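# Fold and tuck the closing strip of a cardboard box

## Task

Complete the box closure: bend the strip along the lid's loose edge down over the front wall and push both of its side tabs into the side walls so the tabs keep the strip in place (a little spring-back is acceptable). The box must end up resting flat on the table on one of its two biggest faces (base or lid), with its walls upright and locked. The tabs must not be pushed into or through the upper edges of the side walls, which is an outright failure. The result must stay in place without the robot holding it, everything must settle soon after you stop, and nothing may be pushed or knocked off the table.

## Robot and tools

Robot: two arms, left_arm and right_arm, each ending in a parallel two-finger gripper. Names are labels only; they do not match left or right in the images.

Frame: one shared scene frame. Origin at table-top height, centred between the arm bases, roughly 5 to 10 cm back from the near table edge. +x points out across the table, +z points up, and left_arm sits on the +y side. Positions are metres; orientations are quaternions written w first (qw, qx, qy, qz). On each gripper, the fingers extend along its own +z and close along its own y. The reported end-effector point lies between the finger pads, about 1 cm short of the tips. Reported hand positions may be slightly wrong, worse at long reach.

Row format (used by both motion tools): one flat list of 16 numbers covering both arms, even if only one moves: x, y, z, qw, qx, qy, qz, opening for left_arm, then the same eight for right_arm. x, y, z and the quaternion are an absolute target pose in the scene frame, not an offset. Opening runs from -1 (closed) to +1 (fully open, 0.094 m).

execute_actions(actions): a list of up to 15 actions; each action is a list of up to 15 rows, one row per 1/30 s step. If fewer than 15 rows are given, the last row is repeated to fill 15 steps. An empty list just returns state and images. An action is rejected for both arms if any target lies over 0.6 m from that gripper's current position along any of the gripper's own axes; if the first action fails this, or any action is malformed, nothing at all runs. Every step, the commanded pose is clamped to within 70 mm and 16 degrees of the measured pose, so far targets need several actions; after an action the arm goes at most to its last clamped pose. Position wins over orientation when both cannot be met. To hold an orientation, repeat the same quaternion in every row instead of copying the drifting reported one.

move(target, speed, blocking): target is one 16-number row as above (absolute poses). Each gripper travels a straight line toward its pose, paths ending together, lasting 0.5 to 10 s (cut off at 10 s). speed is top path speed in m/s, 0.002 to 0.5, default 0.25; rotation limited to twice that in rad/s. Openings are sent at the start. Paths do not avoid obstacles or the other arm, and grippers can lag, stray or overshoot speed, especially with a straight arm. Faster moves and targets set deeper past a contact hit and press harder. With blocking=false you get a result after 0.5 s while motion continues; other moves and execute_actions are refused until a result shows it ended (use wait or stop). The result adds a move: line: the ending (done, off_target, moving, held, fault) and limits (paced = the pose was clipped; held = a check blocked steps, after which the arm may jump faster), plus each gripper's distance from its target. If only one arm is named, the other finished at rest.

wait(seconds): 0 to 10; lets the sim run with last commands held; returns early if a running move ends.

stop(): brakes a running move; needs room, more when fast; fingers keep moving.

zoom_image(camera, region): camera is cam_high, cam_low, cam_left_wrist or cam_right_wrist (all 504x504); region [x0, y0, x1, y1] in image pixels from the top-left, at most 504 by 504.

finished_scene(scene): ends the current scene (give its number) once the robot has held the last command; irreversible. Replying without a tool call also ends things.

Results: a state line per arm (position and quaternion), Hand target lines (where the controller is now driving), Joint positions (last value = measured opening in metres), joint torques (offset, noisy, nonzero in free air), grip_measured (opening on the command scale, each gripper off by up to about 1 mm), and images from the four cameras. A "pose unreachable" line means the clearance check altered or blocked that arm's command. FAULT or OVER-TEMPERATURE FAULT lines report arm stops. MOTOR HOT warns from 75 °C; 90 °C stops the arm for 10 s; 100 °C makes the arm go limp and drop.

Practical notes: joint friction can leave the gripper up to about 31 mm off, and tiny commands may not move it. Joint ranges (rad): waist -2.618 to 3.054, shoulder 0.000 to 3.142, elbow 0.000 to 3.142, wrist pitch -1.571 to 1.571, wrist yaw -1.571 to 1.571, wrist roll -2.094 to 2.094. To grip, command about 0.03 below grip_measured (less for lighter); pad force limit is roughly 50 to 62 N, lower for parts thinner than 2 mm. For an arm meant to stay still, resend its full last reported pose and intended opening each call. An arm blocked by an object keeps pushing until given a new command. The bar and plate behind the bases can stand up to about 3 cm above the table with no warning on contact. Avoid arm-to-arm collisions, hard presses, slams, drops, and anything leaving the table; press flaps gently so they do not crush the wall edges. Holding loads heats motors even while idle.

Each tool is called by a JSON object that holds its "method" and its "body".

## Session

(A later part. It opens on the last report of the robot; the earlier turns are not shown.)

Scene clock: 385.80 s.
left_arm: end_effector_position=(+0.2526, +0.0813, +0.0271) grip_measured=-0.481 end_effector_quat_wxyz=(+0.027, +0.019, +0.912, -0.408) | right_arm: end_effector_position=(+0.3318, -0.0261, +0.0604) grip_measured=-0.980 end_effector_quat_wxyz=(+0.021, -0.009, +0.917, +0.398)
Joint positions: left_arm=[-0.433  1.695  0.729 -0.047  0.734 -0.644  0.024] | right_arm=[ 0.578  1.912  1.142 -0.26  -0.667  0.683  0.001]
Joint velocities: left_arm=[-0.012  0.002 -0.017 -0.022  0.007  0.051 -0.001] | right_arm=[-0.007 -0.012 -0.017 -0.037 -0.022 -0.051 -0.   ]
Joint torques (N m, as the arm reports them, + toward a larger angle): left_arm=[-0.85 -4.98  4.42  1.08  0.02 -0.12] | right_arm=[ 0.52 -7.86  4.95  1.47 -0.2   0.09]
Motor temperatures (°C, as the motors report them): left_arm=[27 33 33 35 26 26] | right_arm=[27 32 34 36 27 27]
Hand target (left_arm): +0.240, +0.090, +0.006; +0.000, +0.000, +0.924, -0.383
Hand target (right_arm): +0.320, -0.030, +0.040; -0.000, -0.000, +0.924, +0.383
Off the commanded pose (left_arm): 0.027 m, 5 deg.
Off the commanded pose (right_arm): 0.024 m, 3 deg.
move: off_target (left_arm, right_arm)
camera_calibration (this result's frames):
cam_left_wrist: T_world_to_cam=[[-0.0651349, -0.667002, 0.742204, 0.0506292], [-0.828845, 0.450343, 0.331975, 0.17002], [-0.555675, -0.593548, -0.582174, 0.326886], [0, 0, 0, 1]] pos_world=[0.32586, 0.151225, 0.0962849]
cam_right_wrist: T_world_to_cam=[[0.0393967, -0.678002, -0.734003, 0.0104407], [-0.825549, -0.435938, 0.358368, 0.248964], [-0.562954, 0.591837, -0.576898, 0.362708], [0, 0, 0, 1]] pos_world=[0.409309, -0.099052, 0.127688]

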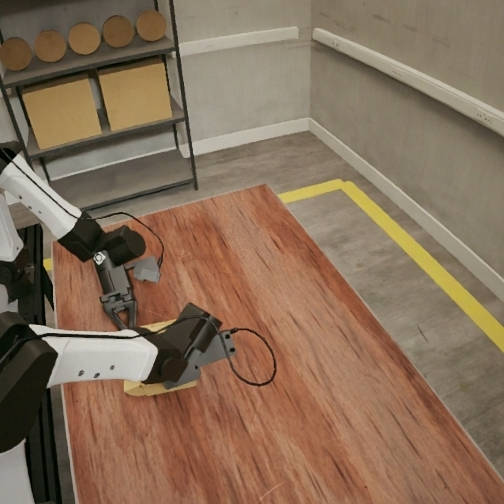

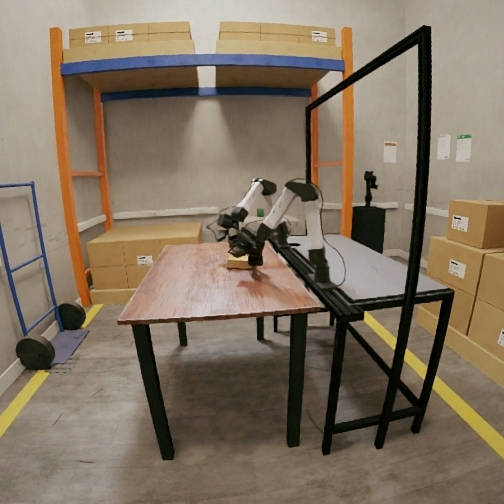

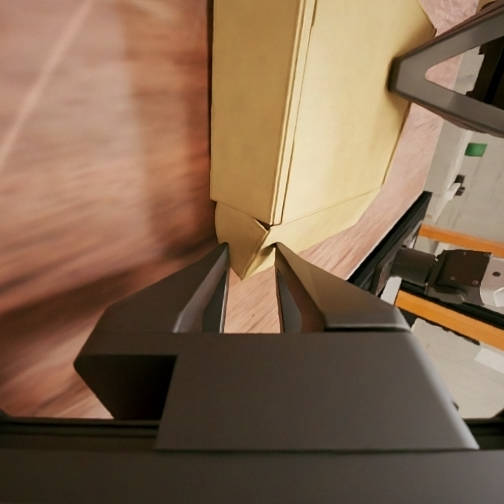

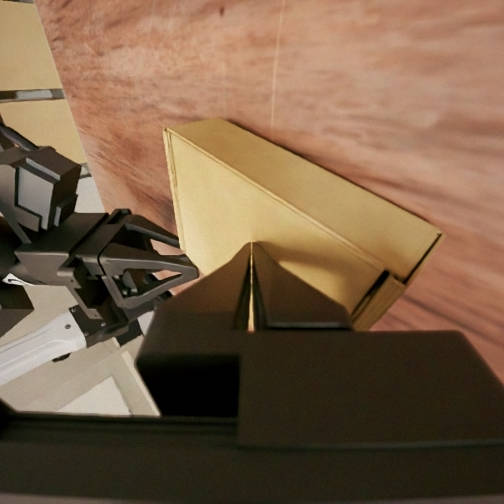

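{"method": "move", "body": {"target": [0.25,0.1,0.07,0,0,0.924,-0.383,-0.4, 0.32,-0.03,0.03,0,0,0.924,0.383,-1], "speed": 0.03}}

{"method": "move", "body": {"target": [0.228,0.03,0.06,0,0,0.924,-0.383,-1, 0.32,-0.03,0.03,0,0,0.924,0.383,-1], "speed": 0.05}}

Scene clock: 394.10 s.
left_arm: end_effector_position=(+0.2464, +0.0974, +0.0599) grip_measured=-0.402 end_effector_quat_wxyz=(-0.010, -0.002, +0.925, -0.381) | right_arm: end_effector_position=(+0.3347, -0.0243, +0.0546) grip_measured=-0.980 end_effector_quat_wxyz=(+0.027, -0.011, +0.915, +0.402)
Joint positions: left_arm=[-0.394  1.6    0.843 -0.389  0.735 -0.595  0.028] | right_arm=[ 0.578  1.93   1.131 -0.215 -0.668  0.684  0.001]
Joint velocities: left_arm=[-0.017 -0.012  0.007 -0.051 -0.066 -0.066  0.   ] | right_arm=[-0.007 -0.007 -0.002  0.037  0.022  0.007 -0.001]
Joint torques (N m, as the arm reports them, + toward a larger angle): left_arm=[ 0.48 -8.78  7.8   0.86  0.25  0.05] | right_arm=[ 0.6  -7.75  4.42  1.42 -0.22  0.04]
Motor temperatures (°C, as the motors report them): left_arm=[27 34 33 35 26 26] | right_arm=[27 33 34 36 27 27]
Hand target (left_arm): +0.251, +0.099, +0.070; +0.001, -0.001, +0.924, -0.384
Hand target (right_arm): +0.320, -0.030, +0.031; -0.000, -0.000, +0.924, +0.383
Off the commanded pose (left_arm): 0.011 m, 1 deg.
Off the commanded pose (right_arm): 0.029 m, 4 deg.
move: off_target (left_arm, right_arm)
camera_calibration (this result's frames):
cam_left_wrist: T_world_to_cam=[[0.00143003, -0.710249, 0.703949, 0.0267531], [-0.800837, 0.420768, 0.426161, 0.137029], [-0.59888, -0.564358, -0.568192, 0.359008], [0, 0, 0, 1]] pos_world=[0.324702, 0.163953, 0.126756]
cam_right_wrist: T_world_to_cam=[[0.0489972, -0.671431, -0.739446, 0.00457876], [-0.83043, -0.438739, 0.343357, 0.256619], [-0.554964, 0.597235, -0.579073, 0.357558], [0, 0, 0, 1]] pos_world=[0.411312, -0.097883, 0.122326]

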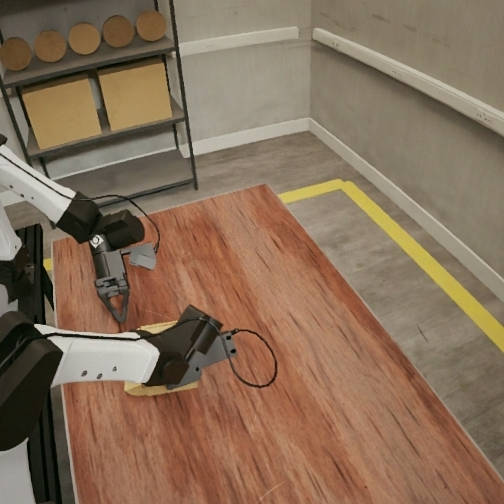

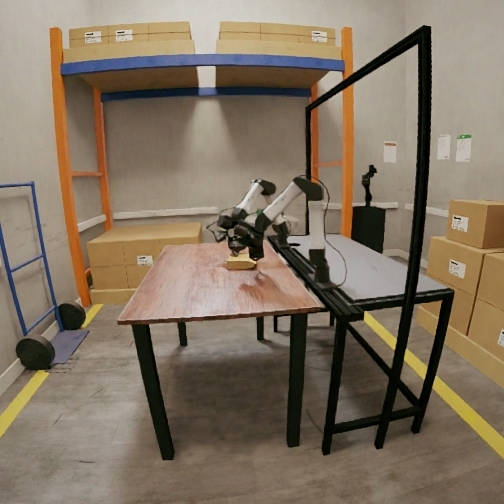

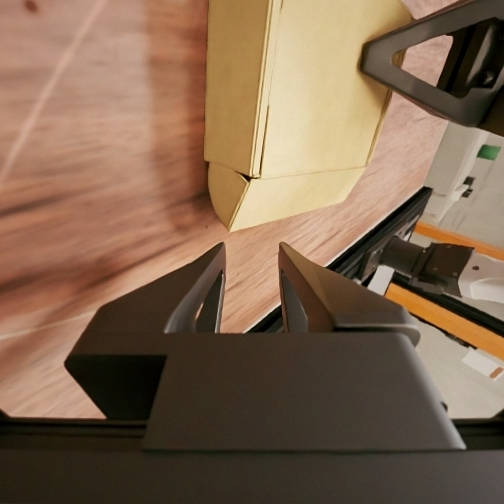

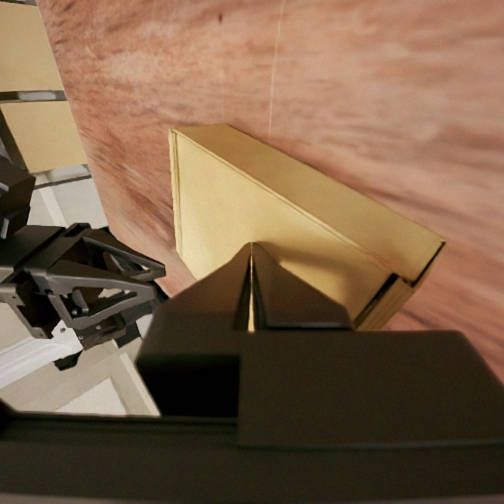

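Scene clock: 395.87 s.
left_arm: end_effector_position=(+0.2240, +0.0340, +0.0606) grip_measured=-0.983 end_effector_quat_wxyz=(-0.005, +0.004, +0.924, -0.383) | right_arm: end_effector_position=(+0.3348, -0.0238, +0.0552) grip_measured=-0.980 end_effector_quat_wxyz=(+0.027, -0.012, +0.914, +0.404)
Joint positions: left_arm=[-0.627  1.615  0.843 -0.202  0.619 -0.847  0.001] | right_arm=[ 0.578  1.93   1.131 -0.212 -0.671  0.684  0.001]
Joint velocities: left_arm=[-0.017 -0.027 -0.012  0.037 -0.022  0.007  0.   ] | right_arm=[ 0.022  0.017 -0.017  0.022 -0.022  0.051 -0.001]
Joint torques (N m, as the arm reports them, + toward a larger angle): left_arm=[-0.76 -5.93  7.99  1.42  0.09 -0.09] | right_arm=[ 0.66 -7.79  4.53  1.41 -0.19  0.06]
Motor temperatures (°C, as the motors report them): left_arm=[27 34 33 35 26 26] | right_arm=[27 34 34 36 27 27]
Hand target (left_arm): +0.229, +0.031, +0.059; -0.000, +0.001, +0.925, -0.381
Hand target (right_arm): +0.320, -0.030, +0.031; -0.000, -0.000, +0.924, +0.383
Off the commanded pose (left_arm): 0.006 m, 1 deg.
Off the commanded pose (right_arm): 0.030 m, 4 deg.
move: off_target (right_arm)
camera_calibration (this result's frames):
cam_left_wrist: T_world_to_cam=[[-0.0120802, -0.707804, 0.706306, -0.0159493], [-0.804128, 0.426719, 0.413871, 0.146824], [-0.594334, -0.562961, -0.574319, 0.309535], [0, 0, 0, 1]] pos_world=[0.301839, 0.100314, 0.128271]
cam_right_wrist: T_world_to_cam=[[0.050795, -0.668685, -0.741809, 0.00493095], [-0.830093, -0.441265, 0.340927, 0.256667], [-0.555307, 0.598453, -0.577484, 0.357673], [0, 0, 0, 1]] pos_world=[0.411425, -0.0974952, 0.122704]

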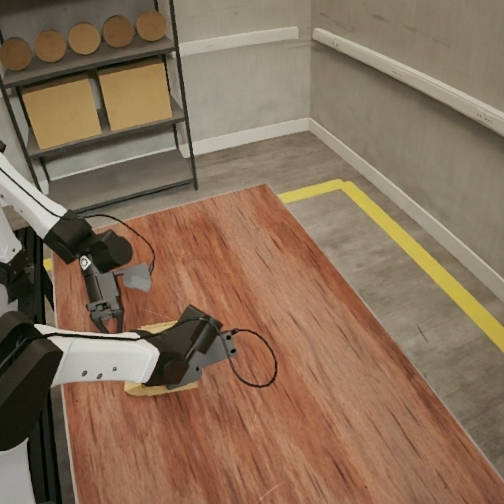

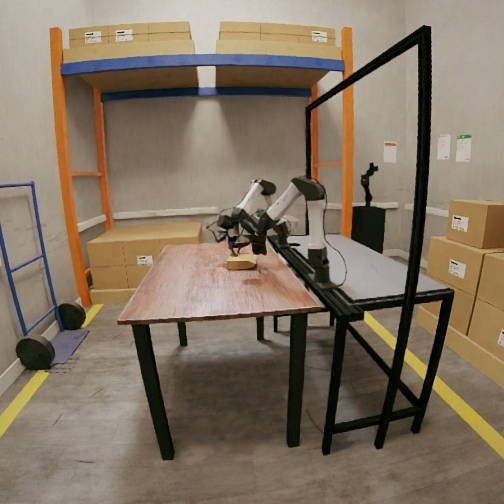

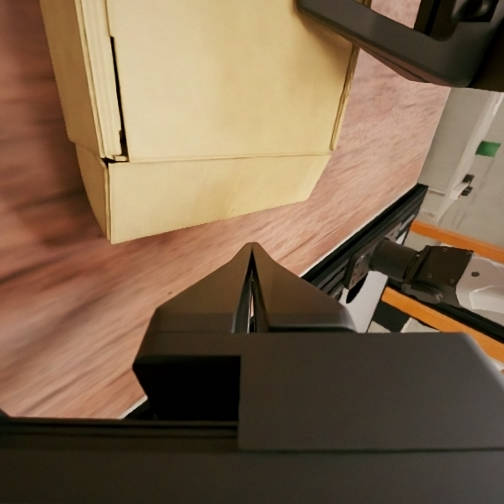

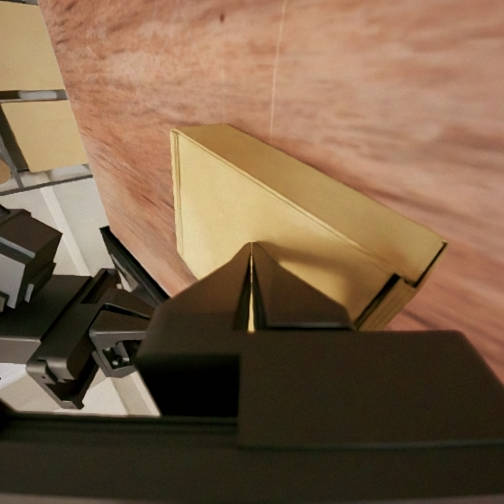

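{"method": "move", "body": {"target": [0.248,0.03,0.058,0,0,0.924,-0.383,-1, 0.32,-0.03,0.03,0,0,0.924,0.383,-1], "speed": 0.03}}

{"method": "move", "body": {"target": [0.242,0.03,0.012,0,0,0.924,-0.383,-1, 0.32,-0.03,0.03,0,0,0.924,0.383,-1], "speed": 0.02}}

Scene clock: 401.27 s.
left_arm: end_effector_position=(+0.2444, +0.0300, +0.0601) grip_measured=-0.983 end_effector_quat_wxyz=(+0.005, +0.002, +0.923, -0.384) | right_arm: end_effector_position=(+0.3348, -0.0236, +0.0553) grip_measured=-0.980 end_effector_quat_wxyz=(+0.027, -0.013, +0.914, +0.404)
Joint positions: left_arm=[-0.602  1.673  0.903 -0.2    0.621 -0.827  0.001] | right_arm=[ 0.578  1.93   1.131 -0.212 -0.672  0.684  0.001]
Joint velocities: left_arm=[-0.007  0.022 -0.022 -0.037 -0.037  0.022  0.   ] | right_arm=[-0.002 -0.002 -0.012  0.037  0.022  0.007 -0.   ]
Joint torques (N m, as the arm reports them, + toward a larger angle): left_arm=[ 0.45 -6.45  8.01  1.25  0.32  0.02] | right_arm=[ 0.69 -7.64  4.34  1.38 -0.13  0.05]
Motor temperatures (°C, as the motors report them): left_arm=[27 34 34 35 26 26] | right_arm=[27 34 34 36 27 27]
Hand target (left_arm): +0.248, +0.030, +0.058; +0.000, -0.000, +0.924, -0.383
Hand target (right_arm): +0.320, -0.030, +0.031; -0.000, -0.000, +0.924, +0.383
Off the commanded pose (left_arm): 0.004 m, 1 deg.
Off the commanded pose (right_arm): 0.030 m, 4 deg.
move: off_target (right_arm)
camera_calibration (this result's frames):
cam_left_wrist: T_world_to_cam=[[-0.0174033, -0.705538, 0.708458, -0.0170651], [-0.815493, 0.419987, 0.398223, 0.169035], [-0.578505, -0.570813, -0.582671, 0.315991], [0, 0, 0, 1]] pos_world=[0.320352, 0.0973389, 0.128895]
cam_right_wrist: T_world_to_cam=[[0.0513065, -0.667962, -0.742425, 0.00501283], [-0.830035, -0.441912, 0.340228, 0.256706], [-0.555346, 0.598783, -0.577105, 0.357697], [0, 0, 0, 1]] pos_world=[0.411463, -0.0973931, 0.122812]

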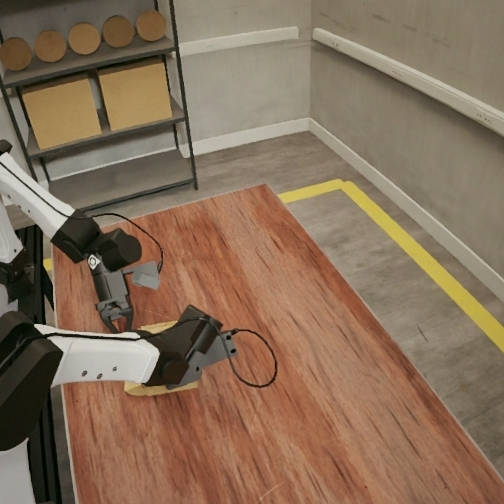

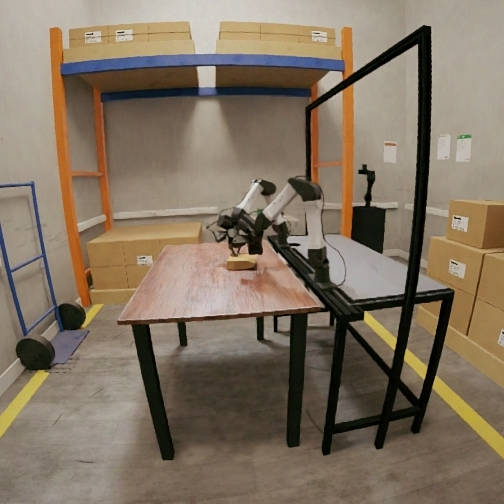

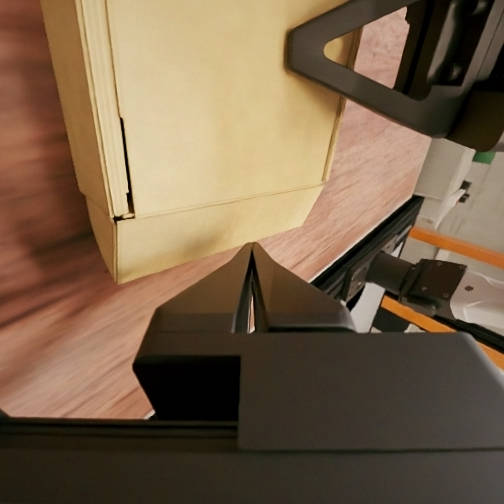

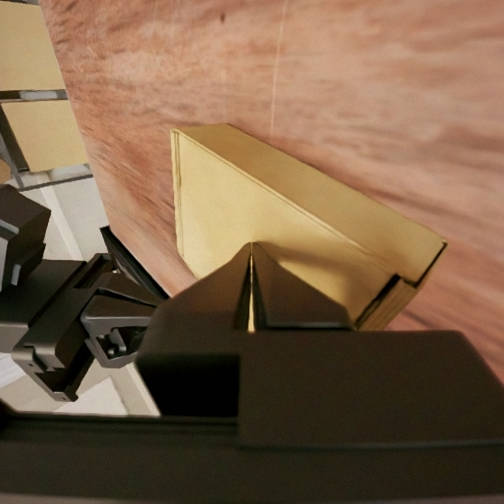

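Scene clock: 404.07 s.
left_arm: end_effector_position=(+0.2459, +0.0249, +0.0284) grip_measured=-0.983 end_effector_quat_wxyz=(+0.010, +0.011, +0.918, -0.397) | right_arm: end_effector_position=(+0.3348, -0.0236, +0.0554) grip_measured=-0.980 end_effector_quat_wxyz=(+0.027, -0.013, +0.914, +0.405)
Joint positions: left_arm=[-0.606  1.767  0.838 -0.011  0.636 -0.83   0.001] | right_arm=[ 0.578  1.93   1.131 -0.211 -0.672  0.684  0.001]
Joint velocities: left_arm=[ 0.007 -0.002 -0.002  0.007  0.037 -0.066  0.   ] | right_arm=[-0.002  0.002  0.002 -0.081  0.051  0.051 -0.   ]
Joint torques (N m, as the arm reports them, + toward a larger angle): left_arm=[-0.59 -6.53  4.92  1.47  0.07 -0.11] | right_arm=[ 0.6  -7.77  4.65  1.36 -0.12  0.07]
Motor temperatures (°C, as the motors report them): left_arm=[27 34 34 35 26 26] | right_arm=[27 34 34 36 27 27]
Hand target (left_arm): +0.241, +0.031, +0.013; +0.000, +0.000, +0.924, -0.383
Hand target (right_arm): +0.320, -0.030, +0.031; -0.000, -0.000, +0.924, +0.383
Off the commanded pose (left_arm): 0.018 m, 2 deg.
Off the commanded pose (right_arm): 0.030 m, 4 deg.
move: off_target (left_arm, right_arm)
camera_calibration (this result's frames):
cam_left_wrist: T_world_to_cam=[[-0.036041, -0.684544, 0.72808, 0.00531209], [-0.815914, 0.44084, 0.374091, 0.185303], [-0.577048, -0.580568, -0.574418, 0.295095], [0, 0, 0, 1]] pos_world=[0.321667, 0.09327, 0.0963198]
cam_right_wrist: T_world_to_cam=[[0.0515624, -0.6676, -0.742733, 0.00505368], [-0.830006, -0.442235, 0.339879, 0.256725], [-0.555365, 0.598948, -0.576915, 0.357708], [0, 0, 0, 1]] pos_world=[0.411481, -0.0973421, 0.122866]

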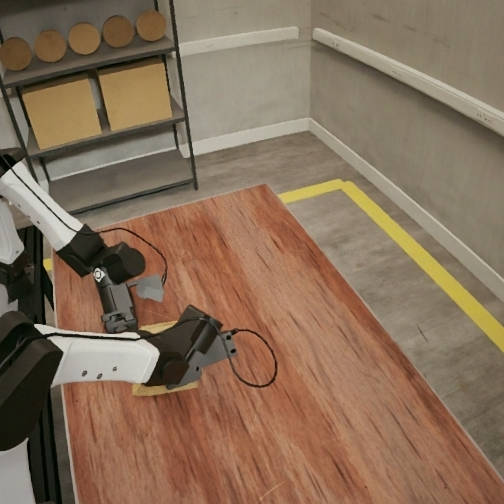

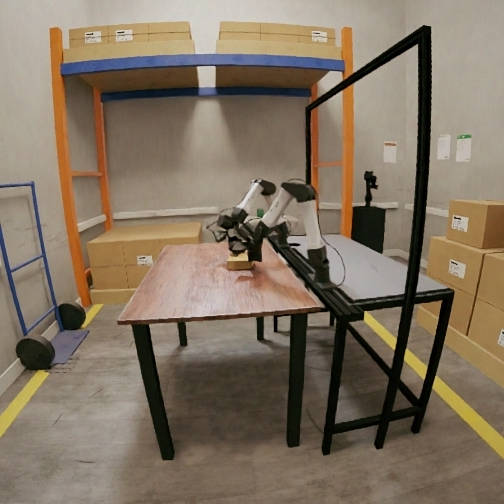

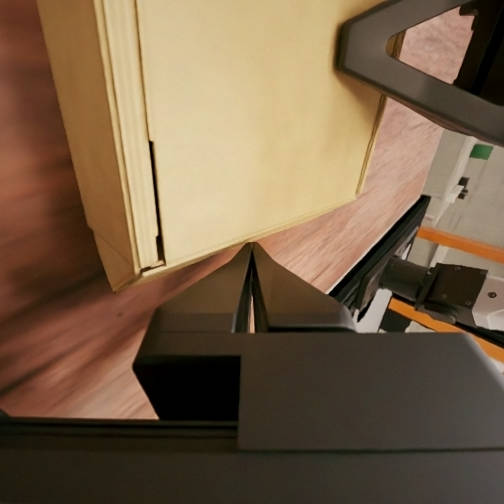

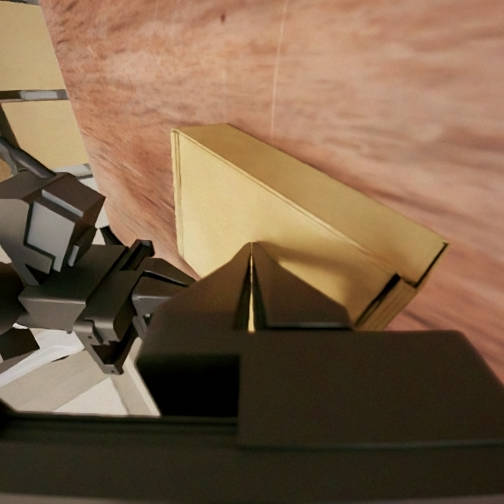

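{"method": "move", "body": {"target": [0.27,0.025,0.022,0.083,-0.2,0.902,-0.374,-1, 0.32,-0.03,0.03,0,0,0.924,0.383,-1], "speed": 0.05}}

{"method": "zoom_image", "body": {"camera": "cam_high", "region": [100, 330, 220, 420]}}

Scene clock: 412.33 s.
left_arm: end_effector_position=(+0.2693, +0.0223, +0.0179) grip_measured=-0.983 end_effector_quat_wxyz=(+0.071, -0.194, +0.905, -0.373) | right_arm: end_effector_position=(+0.3353, -0.0234, +0.0557) grip_measured=-0.980 end_effector_quat_wxyz=(+0.028, -0.013, +0.914, +0.405)
Joint positions: left_arm=[-0.694  1.756  0.76   0.203  0.319 -1.288  0.001] | right_arm=[ 0.578  1.93   1.131 -0.209 -0.672  0.684  0.001]
Joint velocities: left_arm=[ 0.012  0.002  0.002  0.007 -0.066 -0.081  0.   ] | right_arm=[-0.007  0.002  0.007 -0.037 -0.022  0.051 -0.   ]
Joint torques (N m, as the arm reports them, + toward a larger angle): left_arm=[-0.7  -9.97  4.98  1.72 -0.17 -0.12] | right_arm=[ 0.83 -7.83  4.39  1.4  -0.14  0.04]
Motor temperatures (°C, as the motors report them): left_arm=[27 35 34 36 26 26] | right_arm=[27 35 34 36 27 27]
Hand target (left_arm): +0.270, +0.026, +0.021; +0.083, -0.199, +0.902, -0.374
Hand target (right_arm): +0.320, -0.030, +0.031; -0.000, -0.000, +0.924, +0.383
Off the commanded pose (left_arm): 0.005 m, 2 deg.
Off the commanded pose (right_arm): 0.031 m, 5 deg.
move: off_target (right_arm)
camera_calibration (this result's frames):
cam_left_wrist: T_world_to_cam=[[0.289694, -0.651582, 0.701084, -0.0759351], [-0.903339, 0.0559465, 0.425263, 0.240691], [-0.316317, -0.756512, -0.572392, 0.234761], [0, 0, 0, 1]] pos_world=[0.313682, 0.114656, 0.0852551]
cam_right_wrist: T_world_to_cam=[[0.0532728, -0.666836, -0.743297, 0.00482798], [-0.830934, -0.442423, 0.337358, 0.257556], [-0.553814, 0.599659, -0.577666, 0.357525], [0, 0, 0, 1]] pos_world=[0.411758, -0.097225, 0.12323]

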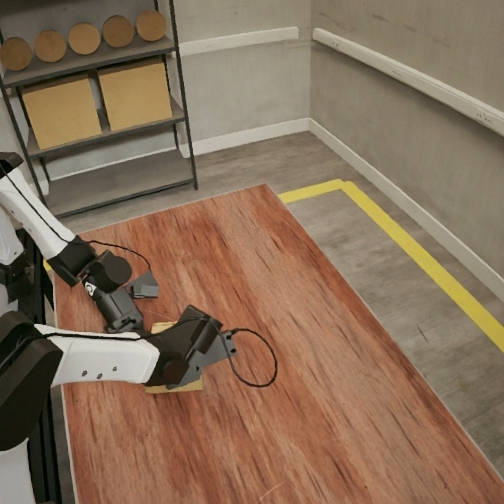

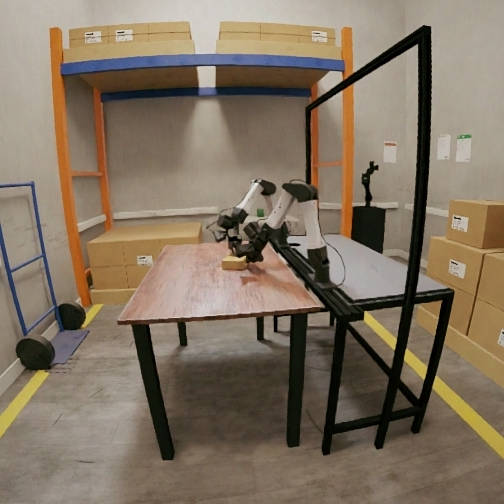

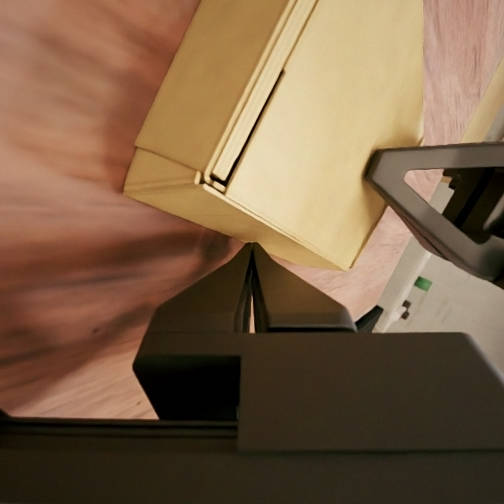

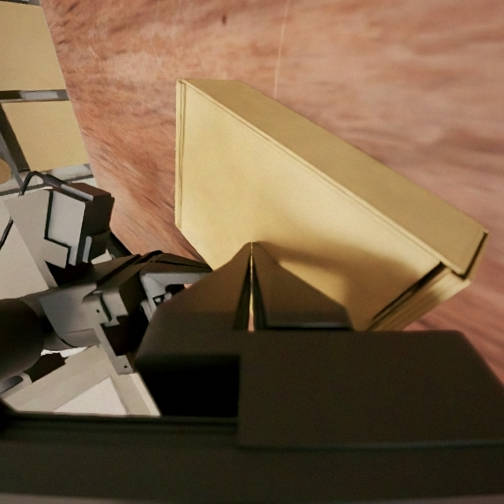

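Region (100, 330, 220, 420) of cam_high's 504x504 image, scaled by 4.200, with more detail than that image has; it fills the top 378 rows of this view, and the rest is white.

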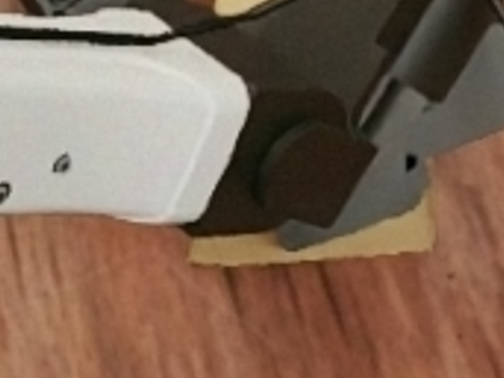

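{"method": "move", "body": {"target": [0.265,0.025,0.022,0.083,-0.2,0.902,-0.374,-1, 0.35,-0.03,0.1,0,0,0.924,0.383,-1], "speed": 0.06}}

{"method": "move", "body": {"target": [0.265,0.025,0.022,0.083,-0.2,0.902,-0.374,-1, 0.425,-0.03,0.09,0,0.156,0.988,0,0.6], "speed": 0.1}}

Scene clock: 419.53 s.
left_arm: end_effector_position=(+0.2682, +0.0228, +0.0187) grip_measured=-0.983 end_effector_quat_wxyz=(+0.078, -0.199, +0.904, -0.371) | right_arm: end_effector_position=(+0.3446, -0.0297, +0.0909) grip_measured=-0.980 end_effector_quat_wxyz=(-0.008, +0.003, +0.925, +0.380)
Joint positions: left_arm=[-0.705  1.745  0.748  0.212  0.295 -1.301  0.001] | right_arm=[ 0.555  1.93   1.338 -0.531 -0.673  0.655  0.001]
Joint velocities: left_arm=[ 0.007 -0.002 -0.002 -0.081 -0.037 -0.066 -0.   ] | right_arm=[-0.002  0.007 -0.012 -0.007 -0.037 -0.007  0.001]
Joint torques (N m, as the arm reports them, + toward a larger angle): left_arm=[ -0.91 -10.01   4.97   1.68  -0.06  -0.1 ] | right_arm=[ -0.69 -10.36   9.12   1.16  -0.35  -0.02]
Motor temperatures (°C, as the motors report them): left_arm=[27 37 34 37 26 26] | right_arm=[27 36 34 36 27 27]
Hand target (left_arm): +0.265, +0.025, +0.022; +0.083, -0.200, +0.902, -0.374
Hand target (right_arm): +0.350, -0.030, +0.100; +0.000, +0.000, +0.924, +0.383
Off the commanded pose (left_arm): 0.005 m, 1 deg.
Off the commanded pose (right_arm): 0.011 m, 1 deg.
move: off_target (right_arm)
camera_calibration (this result's frames):
cam_left_wrist: T_world_to_cam=[[0.293166, -0.649591, 0.701488, -0.0768449], [-0.907817, 0.0409971, 0.417359, 0.240974], [-0.299872, -0.759178, -0.57769, 0.230934], [0, 0, 0, 1]] pos_world=[0.310539, 0.115523, 0.0867414]
cam_right_wrist: T_world_to_cam=[[-0.00653741, -0.707541, -0.706642, 0.0423594], [-0.801444, -0.418907, 0.426854, 0.23306], [-0.598034, 0.569125, -0.564316, 0.399971], [0, 0, 0, 1]] pos_world=[0.426258, -0.100032, 0.15616]

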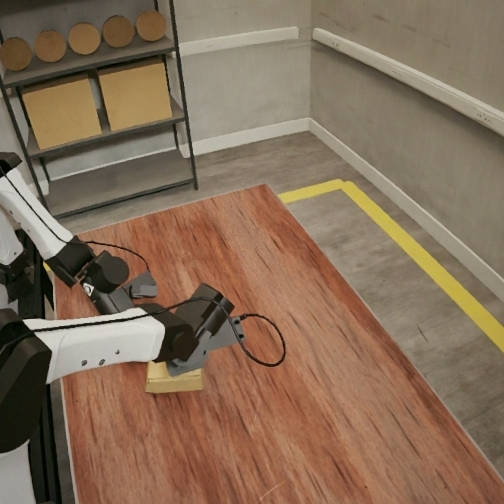

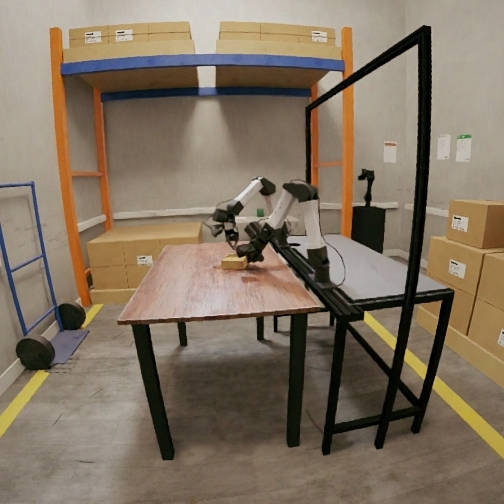

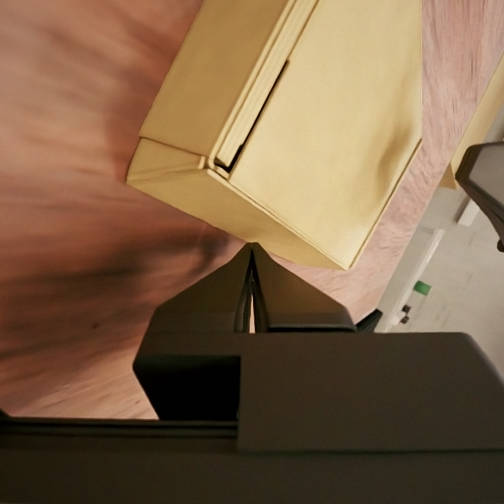

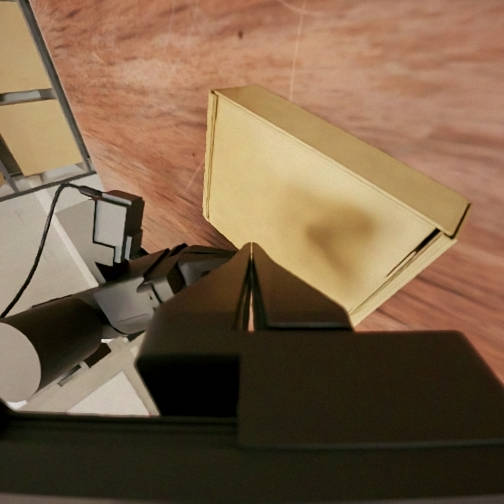

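Scene clock: 424.07 s.
left_arm: end_effector_position=(+0.2682, +0.0228, +0.0187) grip_measured=-0.983 end_effector_quat_wxyz=(+0.078, -0.199, +0.904, -0.371) | right_arm: end_effector_position=(+0.4249, -0.0322, +0.0912) grip_measured=+0.598 end_effector_quat_wxyz=(+0.029, +0.155, +0.987, +0.040)
Joint positions: left_arm=[-0.705  1.745  0.748  0.212  0.295 -1.301  0.001] | right_arm=[ 0.68   2.597  2.686 -1.542 -0.014  0.934  0.075]
Joint velocities: left_arm=[ 0.012  0.012  0.012  0.066  0.007  0.037 -0.001] | right_arm=[-0.017  0.012  0.007 -0.051  0.007 -0.007  0.   ]
Joint torques (N m, as the arm reports them, + toward a larger angle): left_arm=[ -0.88 -10.06   4.92   1.67  -0.06  -0.11] | right_arm=[  0.47 -12.31   8.62   0.55   0.04   0.17]
Motor temperatures (°C, as the motors report them): left_arm=[27 38 34 37 26 26] | right_arm=[27 37 35 35 27 27]
Hand target (left_arm): +0.265, +0.025, +0.022; +0.083, -0.200, +0.902, -0.374
Hand target (right_arm): +0.424, -0.031, +0.087; +0.029, +0.156, +0.987, +0.033
Off the commanded pose (left_arm): 0.005 m, 1 deg.
Off the commanded pose (right_arm): 0.002 m, 6 deg.
joint sent to its limit (right arm) — the command would take joint 4 (wrist pitch) past its lower limit, so that joint was sent only as far as its limit.
move: off_target (right_arm)
camera_calibration (this result's frames):
cam_left_wrist: T_world_to_cam=[[0.293166, -0.649591, 0.701488, -0.0768449], [-0.907817, 0.0409971, 0.417359, 0.240974], [-0.299872, -0.759178, -0.57769, 0.230934], [0, 0, 0, 1]] pos_world=[0.310539, 0.115523, 0.0867414]
cam_right_wrist: T_world_to_cam=[[-0.297268, -0.950135, -0.0942095, 0.10119], [-0.811508, 0.199435, 0.549254, 0.309211], [-0.503076, 0.239727, -0.830328, 0.422824], [0, 0, 0, 1]] pos_world=[0.49372, -0.0668855, 0.190781]

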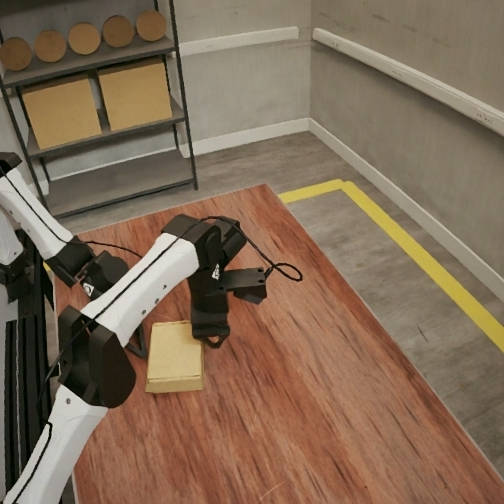

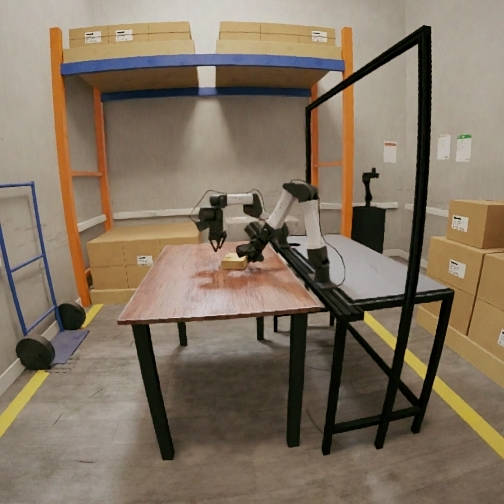

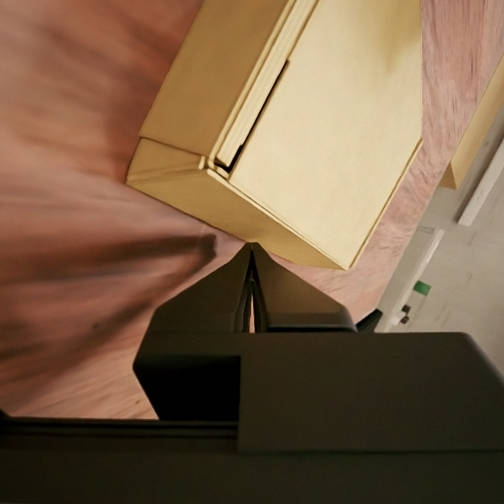

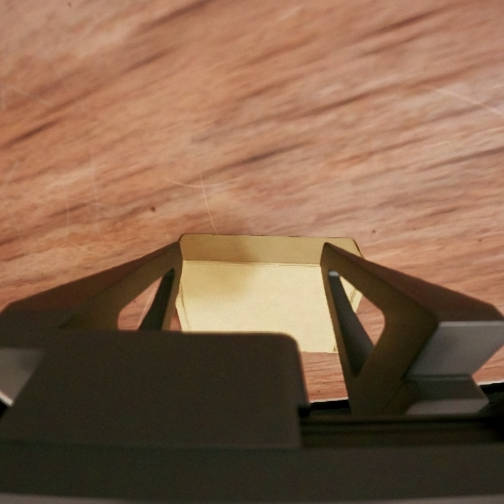

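Lower behind the box, then pull toward the left finger.

{"method": "move", "body": {"target": [0.265,0.025,0.022,0.083,-0.2,0.902,-0.374,-1, 0.42,-0.035,0.02,0,0.156,0.988,0,0.6], "speed": 0.05}}

{"method": "move", "body": {"target": [0.268,0.025,0.022,0.083,-0.2,0.902,-0.374,-1, 0.375,-0.022,0.03,0,0.156,0.988,0,0.6], "speed": 0.025}}

Scene clock: 428.70 s.
left_arm: end_effector_position=(+0.2682, +0.0228, +0.0187) grip_measured=-0.983 end_effector_quat_wxyz=(+0.078, -0.199, +0.904, -0.371) | right_arm: end_effector_position=(+0.4254, -0.0330, +0.0348) grip_measured=+0.598 end_effector_quat_wxyz=(+0.009, +0.156, +0.988, +0.016)
Joint positions: left_arm=[-0.705  1.745  0.748  0.212  0.295 -1.301  0.001] | right_arm=[ 0.68   2.638  2.542 -1.418 -0.007  0.935  0.075]
Joint velocities: left_arm=[-0.007 -0.017 -0.002 -0.051 -0.022 -0.022  0.   ] | right_arm=[ 0.012 -0.022 -0.002 -0.022 -0.022 -0.037  0.001]
Joint torques (N m, as the arm reports them, + toward a larger angle): left_arm=[-0.88 -9.98  4.98  1.68 -0.05 -0.11] | right_arm=[  0.42 -12.94   5.45   0.6    0.13   0.07]
Motor temperatures (°C, as the motors report them): left_arm=[27 38 34 37 26 26] | right_arm=[27 39 35 35 27 27]
Hand target (left_arm): +0.265, +0.025, +0.022; +0.083, -0.200, +0.902, -0.374
Hand target (right_arm): +0.420, -0.035, +0.020; -0.001, +0.156, +0.988, +0.000
Off the commanded pose (left_arm): 0.005 m, 1 deg.
Off the commanded pose (right_arm): 0.016 m, 2 deg.
move: off_target (right_arm)
camera_calibration (this result's frames):
cam_left_wrist: T_world_to_cam=[[0.293166, -0.649591, 0.701488, -0.0768449], [-0.907817, 0.0409971, 0.417359, 0.240974], [-0.299872, -0.759178, -0.57769, 0.230934], [0, 0, 0, 1]] pos_world=[0.310539, 0.115523, 0.0867414]
cam_right_wrist: T_world_to_cam=[[-0.30212, -0.952421, -0.0402322, 0.0953407], [-0.784665, 0.224496, 0.577842, 0.329187], [-0.541317, 0.206146, -0.815156, 0.391129], [0, 0, 0, 1]] pos_world=[0.498831, -0.0637266, 0.132449]

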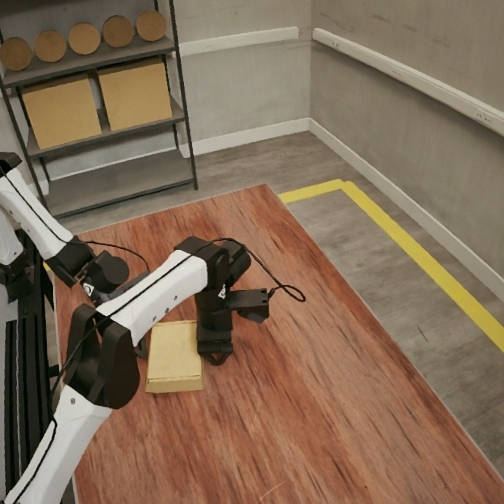

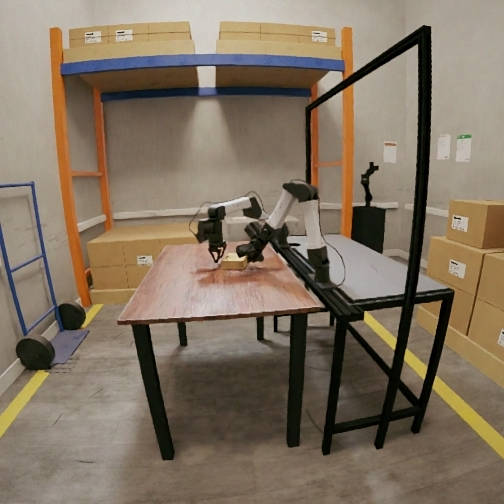

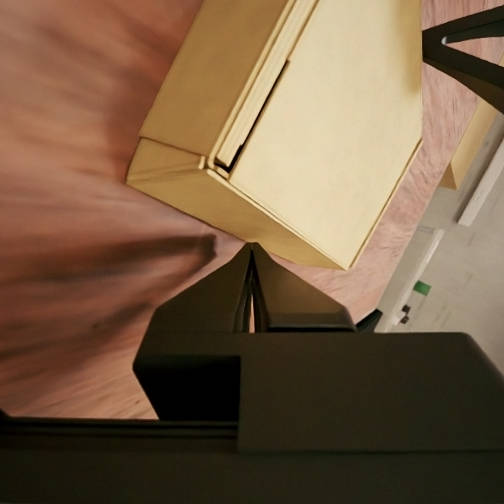

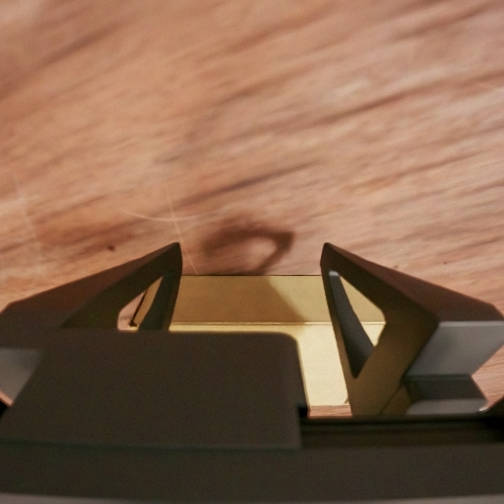

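Scene clock: 431.00 s.
left_arm: end_effector_position=(+0.2675, +0.0230, +0.0183) grip_measured=-0.983 end_effector_quat_wxyz=(+0.076, -0.199, +0.904, -0.371) | right_arm: end_effector_position=(+0.3938, -0.0244, +0.0353) grip_measured=+0.598 end_effector_quat_wxyz=(+0.022, +0.161, +0.987, +0.008)
Joint positions: left_arm=[-0.705  1.745  0.748  0.209  0.297 -1.301  0.001] | right_arm=[ 0.744  2.475  2.235 -1.27   0.027  1.007  0.075]
Joint velocities: left_arm=[-0.012  0.007  0.007  0.022  0.007  0.022 -0.001] | right_arm=[-0.007  0.017 -0.017  0.007 -0.022  0.037  0.   ]
Joint torques (N m, as the arm reports them, + toward a larger angle): left_arm=[-0.28 -9.47  5.59  1.67 -0.04 -0.05] | right_arm=[  1.9  -14.1    4.74   0.43  -0.16   0.17]
Motor temperatures (°C, as the motors report them): left_arm=[27 39 34 37 26 26] | right_arm=[27 40 35 34 27 27]
Hand target (left_arm): +0.268, +0.025, +0.022; +0.083, -0.200, +0.902, -0.374
Hand target (right_arm): +0.376, -0.021, +0.030; -0.001, +0.156, +0.988, -0.000
Off the commanded pose (left_arm): 0.004 m, 1 deg.
Off the commanded pose (right_arm): 0.020 m, 3 deg.
move: off_target (right_arm)
camera_calibration (this result's frames):
cam_left_wrist: T_world_to_cam=[[0.29463, -0.650686, 0.699858, -0.0765724], [-0.906418, 0.0416613, 0.420322, 0.240112], [-0.302655, -0.758203, -0.577519, 0.231352], [0, 0, 0, 1]] pos_world=[0.310222, 0.115584, 0.0862754]
cam_right_wrist: T_world_to_cam=[[-0.3109, -0.950041, -0.0276323, 0.0970635], [-0.795254, 0.244105, 0.554962, 0.307614], [-0.520492, 0.194513, -0.831416, 0.364711], [0, 0, 0, 1]] pos_world=[0.464637, -0.0538166, 0.135195]

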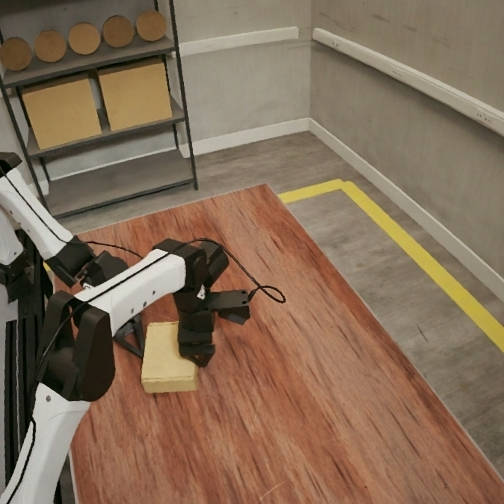

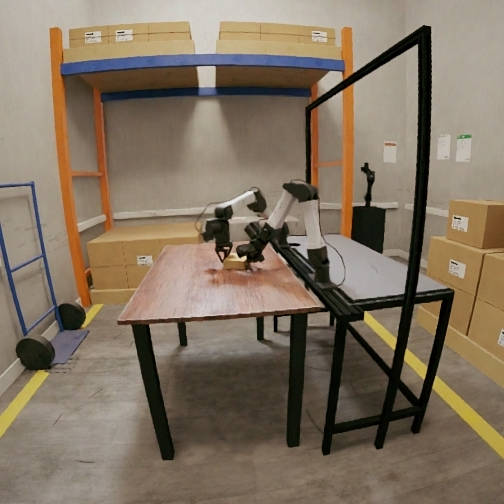

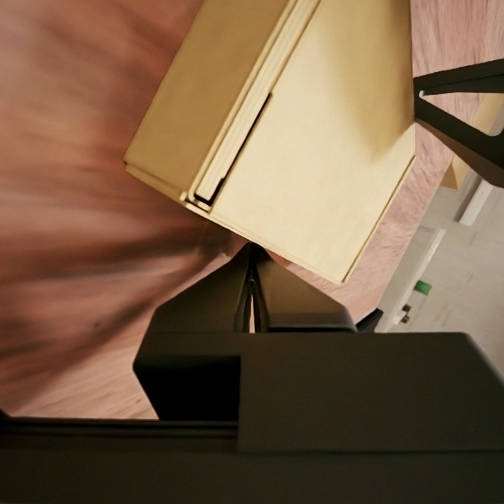

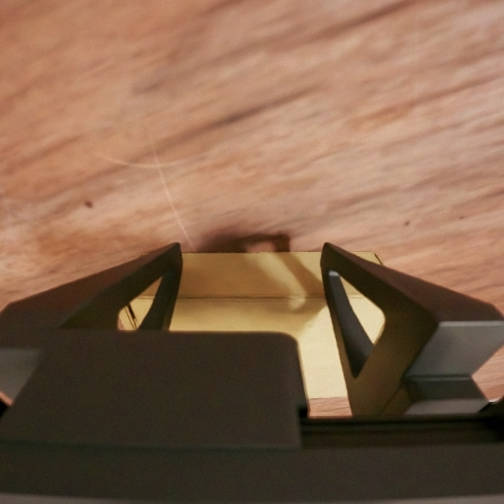

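Closed. Release.

{"method": "move", "body": {"target": [0.23,0.05,0.04,0.083,-0.2,0.902,-0.374,-1, 0.42,-0.035,0.04,0,0.156,0.988,0,0.6], "speed": 0.05}}

{"method": "zoom_image", "body": {"camera": "cam_high", "region": [100, 300, 220, 410]}}

Scene clock: 435.37 s.
left_arm: end_effector_position=(+0.2367, +0.0429, +0.0430) grip_measured=-0.983 end_effector_quat_wxyz=(+0.085, -0.195, +0.899, -0.382) | right_arm: end_effector_position=(+0.4194, -0.0343, +0.0438) grip_measured=+0.598 end_effector_quat_wxyz=(+0.008, +0.158, +0.987, +0.003)
Joint positions: left_arm=[-0.727  1.537  0.612  0.173  0.279 -1.318  0.001] | right_arm=[ 0.691  2.643  2.588 -1.479  0.011  0.949  0.075]
Joint velocities: left_arm=[-0.007  0.002 -0.012 -0.066 -0.007 -0.037  0.   ] | right_arm=[-0.012  0.002  0.017 -0.037  0.007 -0.081  0.002]
Joint torques (N m, as the arm reports them, + toward a larger angle): left_arm=[-0.92 -8.27  5.21  1.44 -0.07 -0.1 ] | right_arm=[ -0.58 -12.74   8.63   0.41   0.03  -0.11]
Motor temperatures (°C, as the motors report them): left_arm=[27 39 34 37 26 26] | right_arm=[27 42 35 34 27 27]
Hand target (left_arm): +0.230, +0.049, +0.040; +0.083, -0.200, +0.902, -0.374
Hand target (right_arm): +0.420, -0.036, +0.040; +0.001, +0.156, +0.988, +0.001
Off the commanded pose (left_arm): 0.010 m, 1 deg.
Off the commanded pose (right_arm): 0.004 m, 1 deg.
move: done
camera_calibration (this result's frames):
cam_left_wrist: T_world_to_cam=[[0.278049, -0.635659, 0.720157, -0.0694143], [-0.916373, 0.0492576, 0.397285, 0.204011], [-0.288011, -0.770397, -0.568805, 0.248143], [0, 0, 0, 1]] pos_world=[0.277718, 0.136996, 0.110084]
cam_right_wrist: T_world_to_cam=[[-0.305183, -0.95219, -0.0140775, 0.0927814], [-0.78087, 0.241758, 0.576017, 0.318613], [-0.545074, 0.186784, -0.817317, 0.396486], [0, 0, 0, 1]] pos_world=[0.493224, -0.0627387, 0.141834]

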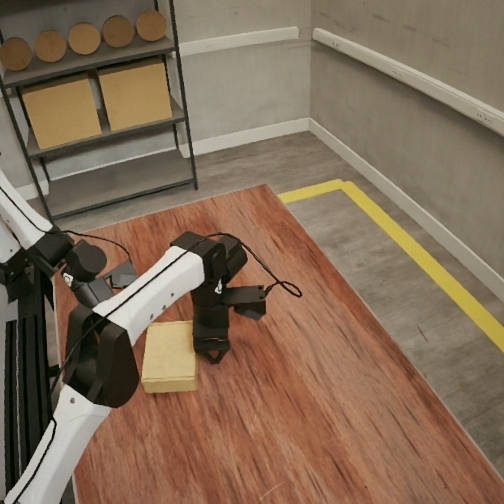

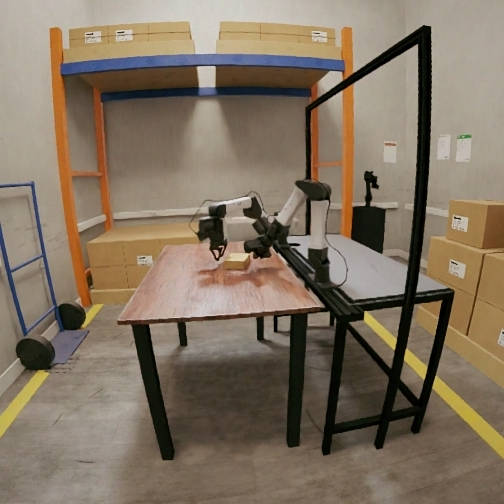

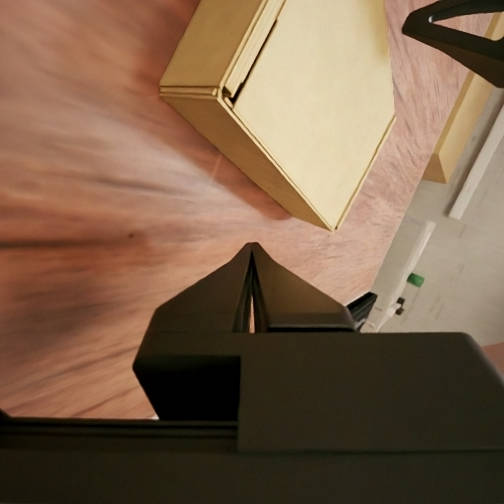

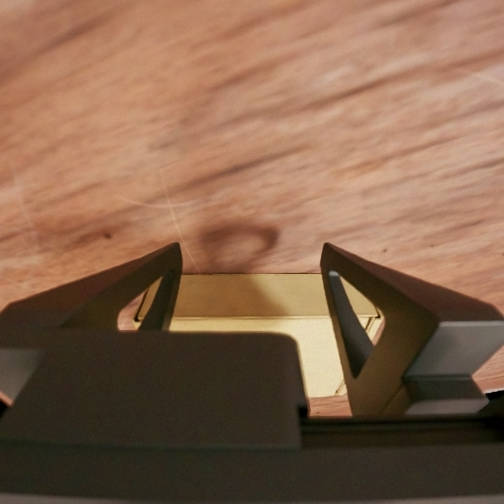

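Region (100, 300, 220, 410) of cam_high's 504x504 image, scaled by 4.200, with more detail than that image has; it fills the top 462 rows of this view, and the rest is white.

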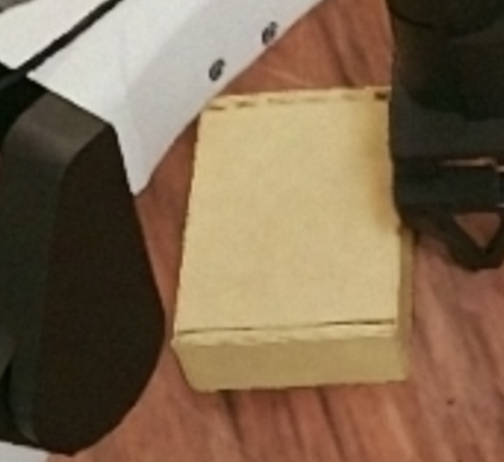

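{"method": "finished_scene", "body": {"scene": 1}}

The scene is finished: the task was done.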